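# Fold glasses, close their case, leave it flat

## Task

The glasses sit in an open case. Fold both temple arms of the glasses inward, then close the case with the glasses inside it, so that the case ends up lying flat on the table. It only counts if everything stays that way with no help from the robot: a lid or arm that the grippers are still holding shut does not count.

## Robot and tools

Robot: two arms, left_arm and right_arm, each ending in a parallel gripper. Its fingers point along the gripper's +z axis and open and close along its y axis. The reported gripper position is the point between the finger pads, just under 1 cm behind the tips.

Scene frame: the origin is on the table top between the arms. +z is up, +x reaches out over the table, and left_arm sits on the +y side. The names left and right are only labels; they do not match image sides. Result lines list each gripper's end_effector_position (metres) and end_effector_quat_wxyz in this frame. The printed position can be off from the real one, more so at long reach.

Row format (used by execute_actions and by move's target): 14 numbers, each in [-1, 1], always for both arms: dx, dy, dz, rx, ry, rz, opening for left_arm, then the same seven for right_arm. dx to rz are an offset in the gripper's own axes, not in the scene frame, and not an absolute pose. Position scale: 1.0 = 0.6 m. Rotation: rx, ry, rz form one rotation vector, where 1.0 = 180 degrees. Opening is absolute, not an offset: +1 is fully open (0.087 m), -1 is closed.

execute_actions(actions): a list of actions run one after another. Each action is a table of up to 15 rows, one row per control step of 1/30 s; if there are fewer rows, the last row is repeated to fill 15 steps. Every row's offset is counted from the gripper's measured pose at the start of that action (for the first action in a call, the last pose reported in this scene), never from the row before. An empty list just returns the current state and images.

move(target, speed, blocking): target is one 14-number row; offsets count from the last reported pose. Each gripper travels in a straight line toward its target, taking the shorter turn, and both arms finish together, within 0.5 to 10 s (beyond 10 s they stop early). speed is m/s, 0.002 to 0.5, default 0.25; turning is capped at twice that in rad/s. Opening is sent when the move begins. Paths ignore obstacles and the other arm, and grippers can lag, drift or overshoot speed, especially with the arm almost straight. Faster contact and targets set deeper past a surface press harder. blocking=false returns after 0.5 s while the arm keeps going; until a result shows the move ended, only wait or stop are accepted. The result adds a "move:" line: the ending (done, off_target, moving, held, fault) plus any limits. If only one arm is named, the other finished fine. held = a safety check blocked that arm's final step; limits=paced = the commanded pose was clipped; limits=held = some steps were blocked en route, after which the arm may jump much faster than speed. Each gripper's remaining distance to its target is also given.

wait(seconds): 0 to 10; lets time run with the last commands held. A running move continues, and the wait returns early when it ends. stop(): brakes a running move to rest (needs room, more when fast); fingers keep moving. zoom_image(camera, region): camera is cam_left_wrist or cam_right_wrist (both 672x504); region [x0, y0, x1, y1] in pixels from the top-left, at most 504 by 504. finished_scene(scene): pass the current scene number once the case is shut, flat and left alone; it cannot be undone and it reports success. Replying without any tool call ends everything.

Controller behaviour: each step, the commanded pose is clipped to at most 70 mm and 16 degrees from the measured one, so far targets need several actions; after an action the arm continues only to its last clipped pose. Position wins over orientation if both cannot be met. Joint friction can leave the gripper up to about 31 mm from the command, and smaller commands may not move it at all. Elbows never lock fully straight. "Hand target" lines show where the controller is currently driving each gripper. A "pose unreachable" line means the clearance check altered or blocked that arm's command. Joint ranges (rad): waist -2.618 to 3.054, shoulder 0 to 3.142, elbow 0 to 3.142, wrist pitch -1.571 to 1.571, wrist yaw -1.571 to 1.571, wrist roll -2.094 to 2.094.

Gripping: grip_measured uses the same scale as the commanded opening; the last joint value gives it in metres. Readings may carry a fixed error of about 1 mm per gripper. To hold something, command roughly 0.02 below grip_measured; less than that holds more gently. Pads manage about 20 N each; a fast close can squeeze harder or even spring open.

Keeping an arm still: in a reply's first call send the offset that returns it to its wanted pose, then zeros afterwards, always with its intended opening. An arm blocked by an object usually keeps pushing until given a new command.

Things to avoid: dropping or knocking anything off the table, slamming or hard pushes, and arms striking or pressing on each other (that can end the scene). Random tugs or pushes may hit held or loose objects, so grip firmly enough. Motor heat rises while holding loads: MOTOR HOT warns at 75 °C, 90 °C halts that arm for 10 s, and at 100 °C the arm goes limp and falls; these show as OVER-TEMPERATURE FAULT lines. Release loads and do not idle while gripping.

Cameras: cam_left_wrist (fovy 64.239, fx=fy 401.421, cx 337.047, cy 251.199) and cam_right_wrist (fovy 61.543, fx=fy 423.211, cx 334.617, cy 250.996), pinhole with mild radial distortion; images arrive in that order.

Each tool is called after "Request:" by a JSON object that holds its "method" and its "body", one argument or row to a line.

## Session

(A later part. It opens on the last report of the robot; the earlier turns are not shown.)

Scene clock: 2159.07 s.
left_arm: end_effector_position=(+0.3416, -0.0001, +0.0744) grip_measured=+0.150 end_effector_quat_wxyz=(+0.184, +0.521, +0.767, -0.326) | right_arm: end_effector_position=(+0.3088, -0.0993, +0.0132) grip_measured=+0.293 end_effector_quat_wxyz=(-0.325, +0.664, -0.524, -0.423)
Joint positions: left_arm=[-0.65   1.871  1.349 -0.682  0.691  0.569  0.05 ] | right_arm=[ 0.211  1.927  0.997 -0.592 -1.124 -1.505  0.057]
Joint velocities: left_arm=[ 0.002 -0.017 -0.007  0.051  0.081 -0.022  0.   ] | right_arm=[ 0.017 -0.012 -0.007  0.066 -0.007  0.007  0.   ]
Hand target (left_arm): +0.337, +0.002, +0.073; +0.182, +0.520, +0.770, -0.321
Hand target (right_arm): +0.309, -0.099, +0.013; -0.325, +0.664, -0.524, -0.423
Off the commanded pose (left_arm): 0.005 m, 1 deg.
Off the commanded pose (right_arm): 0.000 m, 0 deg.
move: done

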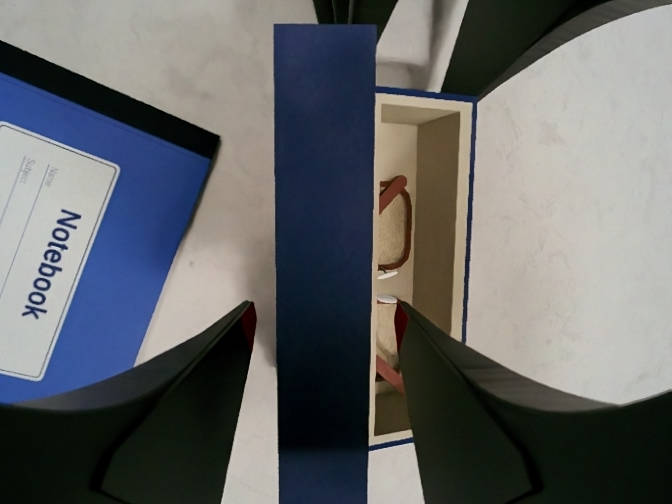

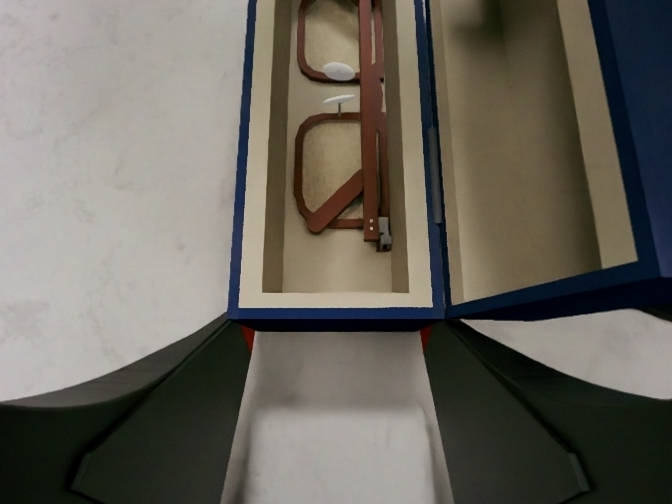

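Request:
{"method": "execute_actions", "body": {
  "actions": [
    [[0,0,0,0,0,0,0.10,0,0,0,0,0,0,0.27],[0,0,0,0,0,0,0.05,0,0,0,0,0,0,0.27],[0,0,0,0,0,0,0.0,0,0,0,0,0,0,0.27],[0,0,0,0,0,0,-0.05,0,0,0,0,0,0,0.27],[0,0,0,0,0,0,-0.10,0,0,0,0,0,0,0.27],[0,0,0,0,0,0,-0.15,0,0,0,0,0,0,0.27],[0,0,0,0,0,0,-0.20,0,0,0,0,0,0,0.27],[0,0,0,0,0,0,-0.24,0,0,0,0,0,0,0.27],[0,0,0,0,0,0,-0.28,0,0,0,0,0,0,0.27],[0,0,0,0,0,0,-0.31,0,0,0,0,0,0,0.27],[0,0,0,0,0,0,-0.34,0,0,0,0,0,0,0.27],[0,0,0,0,0,0,-0.36,0,0,0,0,0,0,0.27],[0,0,0,0,0,0,-0.38,0,0,0,0,0,0,0.27],[0,0,0,0,0,0,-0.40,0,0,0,0,0,0,0.27],[0,0,0,0,0,0,-0.41,0,0,0,0,0,0,0.27]]
  ]
}}

Request:
{"method": "wait", "body": {
  "seconds": 0.5
}}

Scene clock: 2172.20 s.
left_arm: end_effector_position=(+0.3423, -0.0003, +0.0744) grip_measured=-0.396 end_effector_quat_wxyz=(+0.186, +0.521, +0.767, -0.326) | right_arm: end_effector_position=(+0.3088, -0.0993, +0.0132) grip_measured=+0.293 end_effector_quat_wxyz=(-0.325, +0.664, -0.524, -0.423)
Joint positions: left_arm=[-0.65   1.871  1.349 -0.679  0.69   0.569  0.026] | right_arm=[ 0.211  1.927  0.997 -0.592 -1.124 -1.505  0.057]
Joint velocities: left_arm=[-0.002 -0.007 -0.002 -0.066 -0.022 -0.037  0.001] | right_arm=[-0.012 -0.007 -0.027  0.022 -0.022  0.051  0.001]
Hand target (left_arm): +0.342, -0.000, +0.074; +0.184, +0.521, +0.767, -0.326
Hand target (right_arm): +0.309, -0.099, +0.013; -0.325, +0.664, -0.524, -0.423
Off the commanded pose (left_arm): 0.001 m, 0 deg.
Off the commanded pose (right_arm): 0.000 m, 0 deg.

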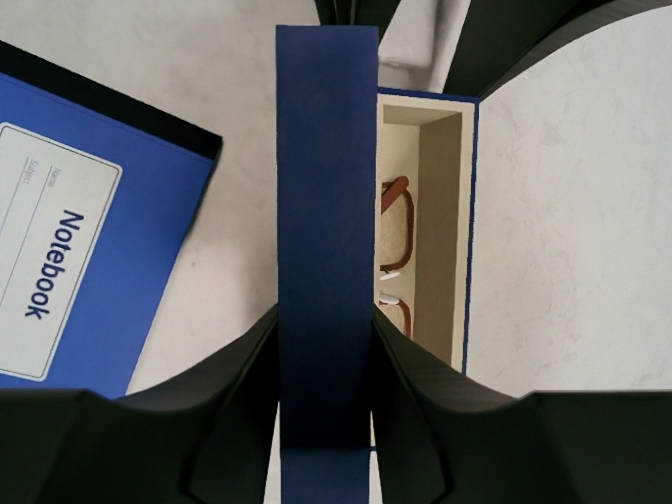

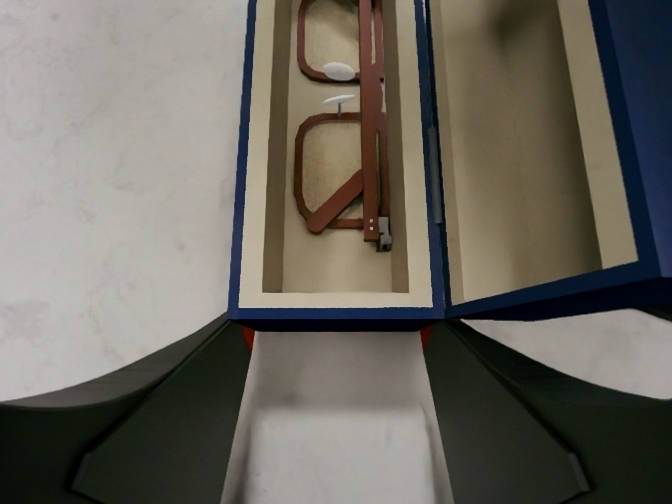

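Scene clock: 2172.70 s.
left_arm: end_effector_position=(+0.3423, -0.0003, +0.0744) grip_measured=-0.396 end_effector_quat_wxyz=(+0.186, +0.521, +0.767, -0.325) | right_arm: end_effector_position=(+0.3088, -0.0993, +0.0132) grip_measured=+0.293 end_effector_quat_wxyz=(-0.325, +0.664, -0.524, -0.423)
Joint positions: left_arm=[-0.65   1.871  1.349 -0.679  0.69   0.569  0.026] | right_arm=[ 0.211  1.927  0.997 -0.592 -1.124 -1.505  0.057]
Joint velocities: left_arm=[-0.002  0.002 -0.007  0.007 -0.037 -0.022 -0.   ] | right_arm=[0.012 0.007 0.007 0.022 0.081 0.037 0.   ]
Hand target (left_arm): +0.342, -0.000, +0.074; +0.184, +0.521, +0.767, -0.326
Hand target (right_arm): +0.309, -0.099, +0.013; -0.325, +0.664, -0.524, -0.423
Off the commanded pose (left_arm): 0.001 m, 0 deg.
Off the commanded pose (right_arm): 0.000 m, 0 deg.
wait: 0.50 s; at rest by 0.17 s

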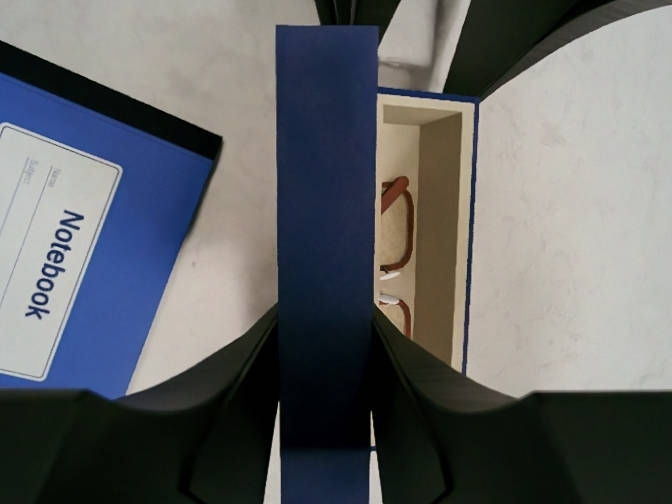

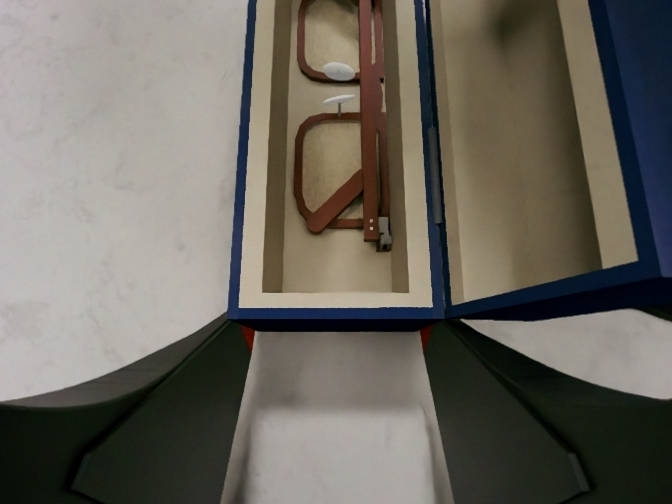

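Request:
{"method": "move", "body": {
  "target": [0.0070,-0.0666,0.0082,-0.2393,0.0002,0.2074,-0.416,0,0,0,0,0,0,0.27],
  "speed": 0.13
}}

Scene clock: 2190.43 s.
left_arm: end_effector_position=(+0.3081, -0.0085, +0.0810) grip_measured=-0.404 end_effector_quat_wxyz=(+0.456, +0.627, +0.629, +0.050) | right_arm: end_effector_position=(+0.3087, -0.0994, +0.0131) grip_measured=+0.293 end_effector_quat_wxyz=(-0.325, +0.664, -0.524, -0.423)
Joint positions: left_arm=[-1.151  1.44   0.672  0.125 -0.257  0.704  0.026] | right_arm=[ 0.211  1.927  0.997 -0.593 -1.123 -1.505  0.057]
Joint velocities: left_arm=[ 0.017 -0.012 -0.007  0.037 -0.022 -0.022 -0.   ] | right_arm=[-0.012  0.002  0.002 -0.007 -0.037  0.037 -0.001]
Hand target (left_arm): +0.305, -0.008, +0.080; +0.460, +0.627, +0.627, +0.050
Hand target (right_arm): +0.309, -0.099, +0.013; -0.325, +0.664, -0.524, -0.423
Off the commanded pose (left_arm): 0.005 m, 1 deg.
Off the commanded pose (right_arm): 0.000 m, 0 deg.
move: done

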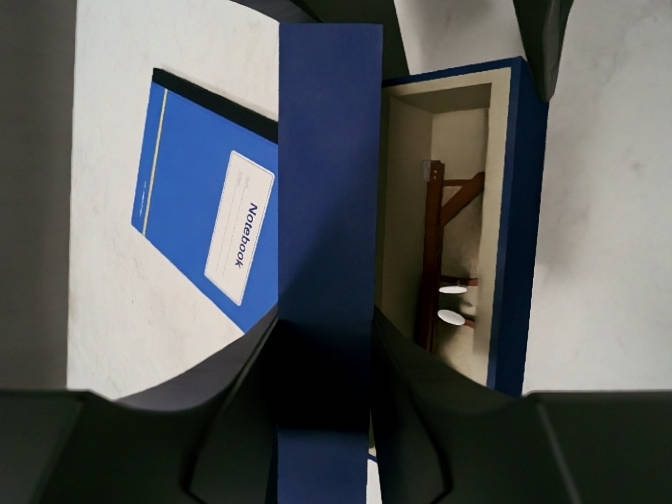

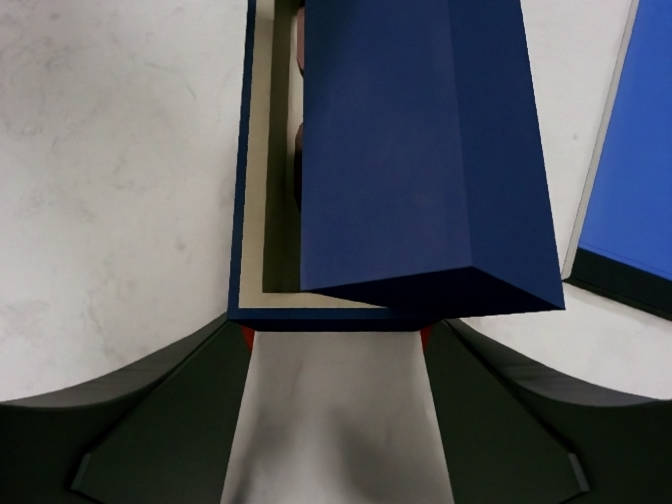

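Request:
{"method": "execute_actions", "body": {
  "actions": [
    [[0,0,0,0,0,0,-0.39,0,0,0,0,0,0,0.27],[0,0,0,0,0,0,-0.36,0,0,0,0,0,0,0.27],[0,0,0,0,0,0,-0.32,0,0,0,0,0,0,0.27],[0,0,0,0,0,0,-0.28,0,0,0,0,0,0,0.27],[0,0,0,0,0,0,-0.24,0,0,0,0,0,0,0.27],[0,0,0,0,0,0,-0.20,0,0,0,0,0,0,0.27],[0,0,0,0,0,0,-0.16,0,0,0,0,0,0,0.27],[0,0,0,0,0,0,-0.12,0,0,0,0,0,0,0.27],[0,0,0,0,0,0,-0.08,0,0,0,0,0,0,0.27],[0,0,0,0,0,0,-0.04,0,0,0,0,0,0,0.27],[0,0,0,0,0,0,0.0,0,0,0,0,0,0,0.27],[0,0,0,0,0,0,0.04,0,0,0,0,0,0,0.27],[0,0,0,0,0,0,0.08,0,0,0,0,0,0,0.27],[0,0,0,0,0,0,0.12,0,0,0,0,0,0,0.27],[0,0,0,0,0,0,0.15,0,0,0,0,0,0,0.27]]
  ]
}}

Scene clock: 2234.67 s.
left_arm: end_effector_position=(+0.3099, -0.0100, +0.0839) grip_measured=+0.135 end_effector_quat_wxyz=(+0.463, +0.623, +0.628, +0.051) | right_arm: end_effector_position=(+0.3087, -0.0994, +0.0131) grip_measured=+0.293 end_effector_quat_wxyz=(-0.325, +0.664, -0.524, -0.423)
Joint positions: left_arm=[-1.151  1.44   0.672  0.141 -0.262  0.704  0.05 ] | right_arm=[ 0.211  1.927  0.997 -0.593 -1.123 -1.505  0.057]
Joint velocities: left_arm=[ 0.007 -0.007  0.017  0.022 -0.037  0.051  0.026] | right_arm=[-0.002  0.007 -0.002 -0.066 -0.022 -0.051  0.001]
Hand target (left_arm): +0.308, -0.009, +0.081; +0.456, +0.627, +0.629, +0.050
Hand target (right_arm): +0.309, -0.099, +0.013; -0.325, +0.664, -0.524, -0.423
Off the commanded pose (left_arm): 0.004 m, 1 deg.
Off the commanded pose (right_arm): 0.000 m, 0 deg.

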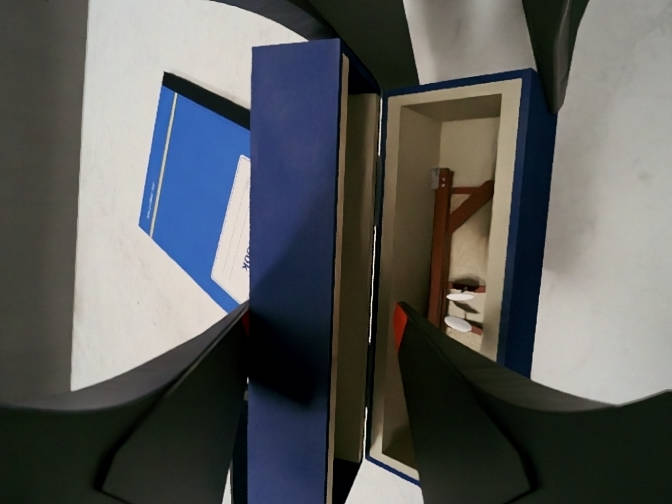

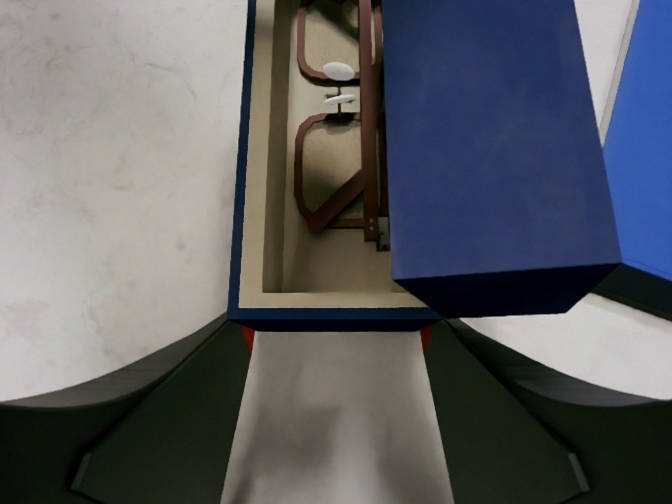

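Request:
{"method": "move", "body": {
  "target": [-0.0226,-0.0807,-0.0328,0.1039,0.0029,-0.0920,0.15,0,0,0,0,0,0,0.27],
  "speed": 0.08
}}

Scene clock: 2246.23 s.
left_arm: end_effector_position=(+0.2617, -0.0237, +0.0719) grip_measured=+0.150 end_effector_quat_wxyz=(+0.366, +0.595, +0.707, -0.108) | right_arm: end_effector_position=(+0.3082, -0.0996, +0.0130) grip_measured=+0.293 end_effector_quat_wxyz=(-0.324, +0.664, -0.525, -0.423)
Joint positions: left_arm=[-1.127  1.421  0.778 -0.144  0.013  0.424  0.05 ] | right_arm=[ 0.211  1.927  0.997 -0.596 -1.123 -1.505  0.057]
Joint velocities: left_arm=[ 0.007  0.002  0.007 -0.037 -0.037  0.037 -0.   ] | right_arm=[-0.007 -0.012 -0.002 -0.11   0.007  0.037  0.   ]
Hand target (left_arm): +0.259, -0.021, +0.071; +0.354, +0.594, +0.714, -0.114
Hand target (right_arm): +0.309, -0.099, +0.013; -0.325, +0.664, -0.524, -0.422
Off the commanded pose (left_arm): 0.004 m, 2 deg.
Off the commanded pose (right_arm): 0.001 m, 0 deg.
move: done

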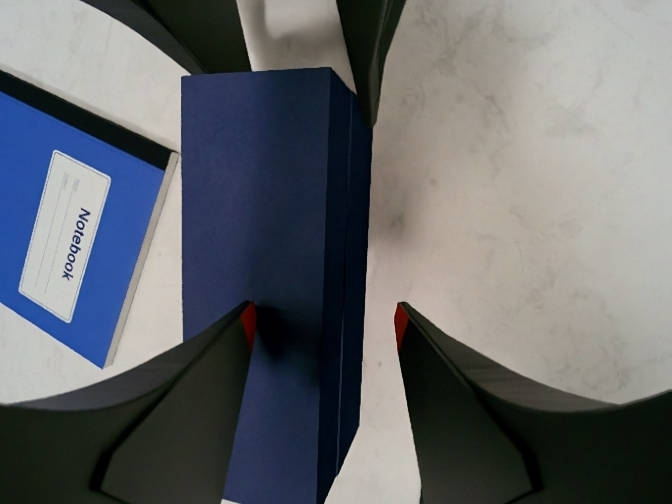

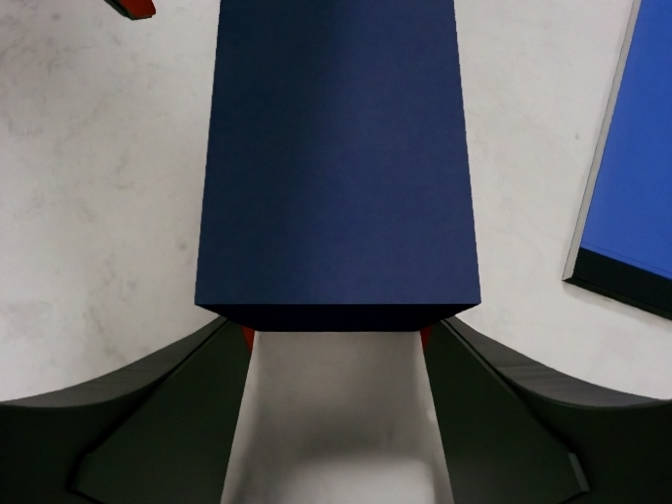

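Request:
{"method": "zoom_image", "body": {
  "camera": "cam_left_wrist",
  "region": [290, 60, 410, 300]
}}

Region (290, 60, 410, 300) of cam_left_wrist's 672x504 image, scaled by 2.100, with more detail than that image has.

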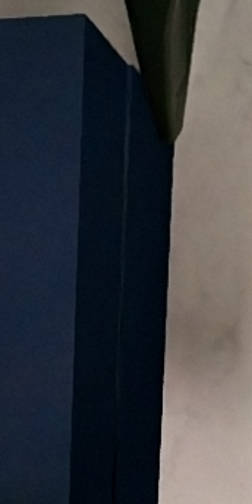

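Request:
{"method": "move", "body": {
  "target": [-0.0194,0.0085,-0.0212,0,0,0,0.15,0,0,0,0,0,0,0.27],
  "speed": 0.04
}}

Scene clock: 2256.07 s.
left_arm: end_effector_position=(+0.2634, -0.0266, +0.0877) grip_measured=+0.150 end_effector_quat_wxyz=(+0.372, +0.593, +0.706, -0.111) | right_arm: end_effector_position=(+0.3082, -0.0996, +0.0130) grip_measured=+0.293 end_effector_quat_wxyz=(-0.324, +0.664, -0.525, -0.423)
Joint positions: left_arm=[-1.127  1.402  0.821 -0.194  0.014  0.423  0.05 ] | right_arm=[ 0.211  1.927  0.997 -0.596 -1.123 -1.505  0.057]
Joint velocities: left_arm=[-0.002  0.007  0.022 -0.081 -0.022 -0.022  0.002] | right_arm=[ 0.007 -0.002  0.007 -0.007 -0.007  0.037 -0.   ]
Hand target (left_arm): +0.262, -0.024, +0.090; +0.366, +0.595, +0.707, -0.108
Hand target (right_arm): +0.308, -0.100, +0.013; -0.324, +0.664, -0.525, -0.423
Off the commanded pose (left_arm): 0.004 m, 1 deg.
Off the commanded pose (right_arm): 0.000 m, 0 deg.
move: done

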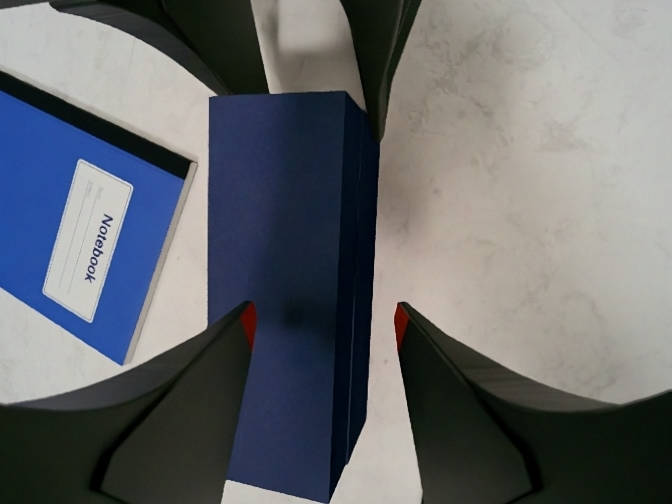

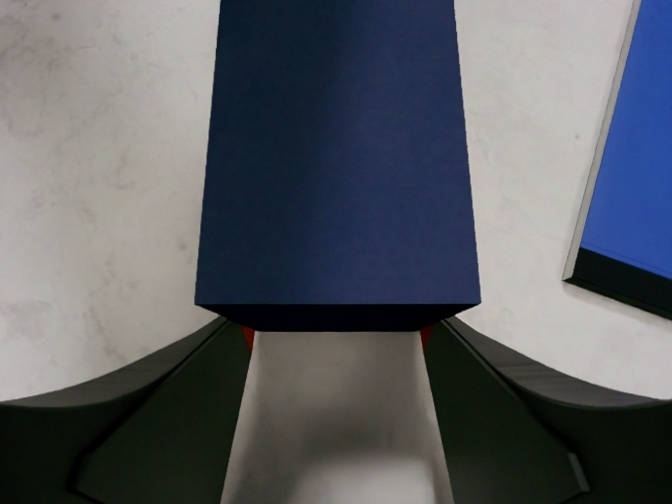

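Request:
{"method": "execute_actions", "body": {
  "actions": [
    [[0,0,0,0,0,0,0.15,0,0,0,0,0,0,0.29],[0,0,0,0,0,0,0.15,0,0,0,0,0,0,0.31],[0,0,0,0,0,0,0.15,0,0,0,0,0,0,0.34],[0,0,0,0,0,0,0.15,0,0,0,0,0,0,0.38],[0,0,0,0,0,0,0.15,0,0,0,0,0,0,0.42],[0,0,0,0,0,0,0.15,0,0,0,0,0,0,0.46],[0,0,0,0,0,0,0.15,0,0,0,0,0,0,0.50],[0,0,0,0,0,0,0.15,0,0,0,0,0,0,0.54],[0,0,0,0,0,0,0.15,0,0,0,0,0,0,0.58],[0,0,0,0,0,0,0.15,0,0,0,0,0,0,0.62],[0,0,0,0,0,0,0.15,0,0,0,0,0,0,0.66],[0,0,0,0,0,0,0.15,0,0,0,0,0,0,0.70]]
  ]
}}

Request:
{"method": "move", "body": {
  "target": [-0.03,-0.03,-0.09,0,0,0,0.15,0,0,-0.09,0,0,0,0.70],
  "speed": 0.12
}}

Scene clock: 2264.93 s.
left_arm: end_effector_position=(+0.2636, -0.0270, +0.0880) grip_measured=+0.150 end_effector_quat_wxyz=(+0.373, +0.593, +0.705, -0.111) | right_arm: end_effector_position=(+0.3082, -0.0996, +0.0130) grip_measured=+0.699 end_effector_quat_wxyz=(-0.324, +0.664, -0.525, -0.423)
Joint positions: left_arm=[-1.127  1.402  0.821 -0.191  0.014  0.423  0.05 ] | right_arm=[ 0.211  1.927  0.997 -0.596 -1.123 -1.505  0.074]
Joint velocities: left_arm=[ 0.002  0.002 -0.012 -0.037 -0.066  0.037  0.001] | right_arm=[ 0.012  0.002 -0.002  0.022 -0.037  0.007  0.001]
Hand target (left_arm): +0.263, -0.027, +0.088; +0.372, +0.593, +0.706, -0.111
Hand target (right_arm): +0.308, -0.100, +0.013; -0.324, +0.664, -0.525, -0.423
Off the commanded pose (left_arm): 0.001 m, 0 deg.
Off the commanded pose (right_arm): 0.000 m, 0 deg.

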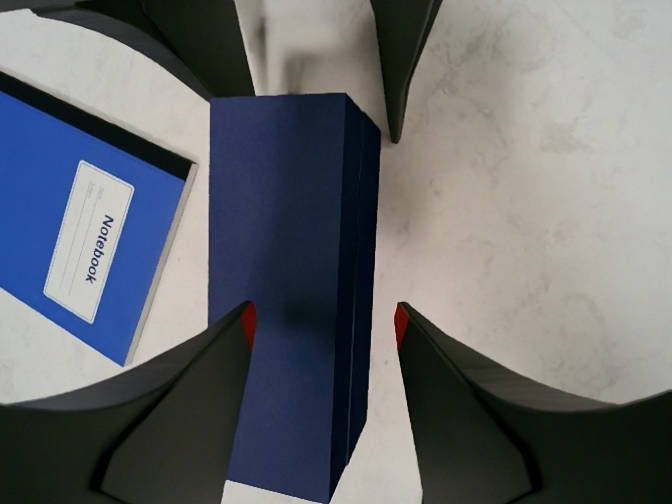

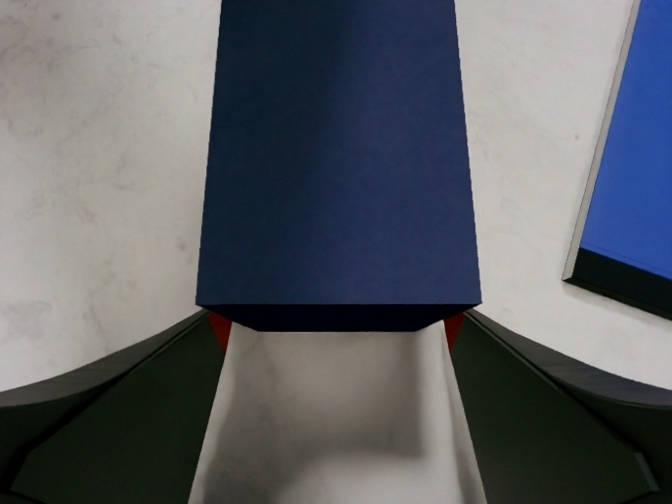

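Scene clock: 2266.13 s.
left_arm: end_effector_position=(+0.2290, -0.0147, +0.1305) grip_measured=+0.150 end_effector_quat_wxyz=(+0.377, +0.593, +0.702, -0.115) | right_arm: end_effector_position=(+0.3158, -0.1445, +0.0381) grip_measured=+0.700 end_effector_quat_wxyz=(-0.326, +0.661, -0.525, -0.425)
Joint positions: left_arm=[-1.215  1.231  0.863 -0.393 -0.043  0.365  0.05 ] | right_arm=[ 0.061  1.942  1.125 -1.012 -1.115 -1.841  0.074]
Joint velocities: left_arm=[ 0.002  0.007 -0.022 -0.022  0.081  0.007  0.001] | right_arm=[-0.002  0.012  0.007 -0.051  0.007 -0.051  0.   ]
Hand target (left_arm): +0.227, -0.012, +0.132; +0.374, +0.593, +0.705, -0.110
Hand target (right_arm): +0.320, -0.146, +0.037; -0.325, +0.663, -0.524, -0.424
Off the commanded pose (left_arm): 0.004 m, 1 deg.
Off the commanded pose (right_arm): 0.005 m, 1 deg.
move: done

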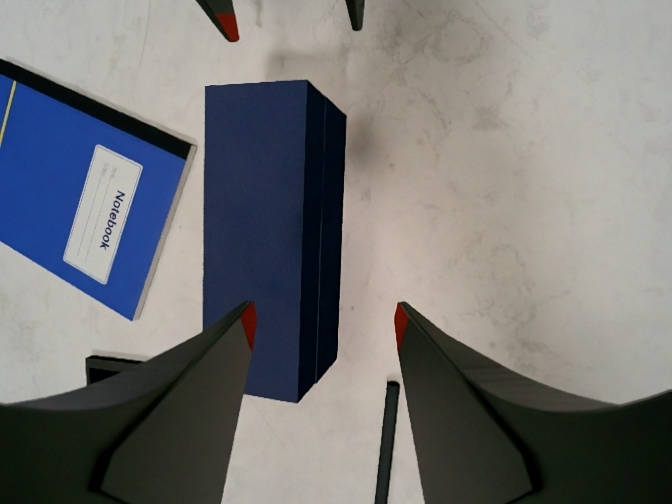

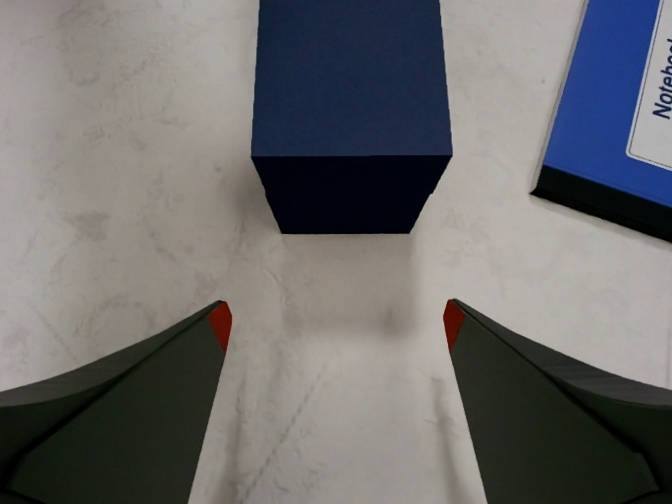

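Request:
{"method": "zoom_image", "body": {
  "camera": "cam_right_wrist",
  "region": [240, 140, 470, 250]
}}

Request:
{"method": "zoom_image", "body": {
  "camera": "cam_left_wrist",
  "region": [290, 70, 370, 190]
}}

Region (240, 140, 470, 250) of cam_right_wrist's 672x504 image, scaled by 2.191, with more detail than that image has; it fills the top 241 rows of this view, and the rest is white.

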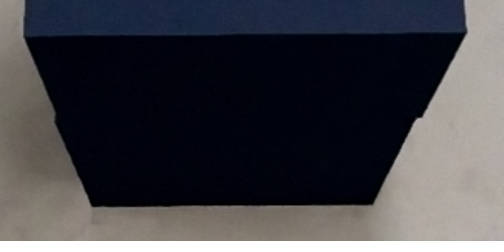

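Region (290, 70, 370, 190) of cam_left_wrist's 672x504 image, scaled by 4.200, with more detail than that image has.

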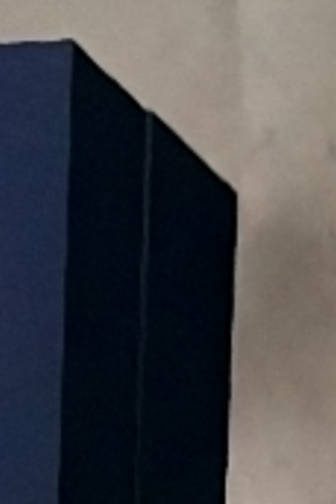

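Request:
{"method": "finished_scene", "body": {
  "scene": 1
}}

The scene is finished: the task was done.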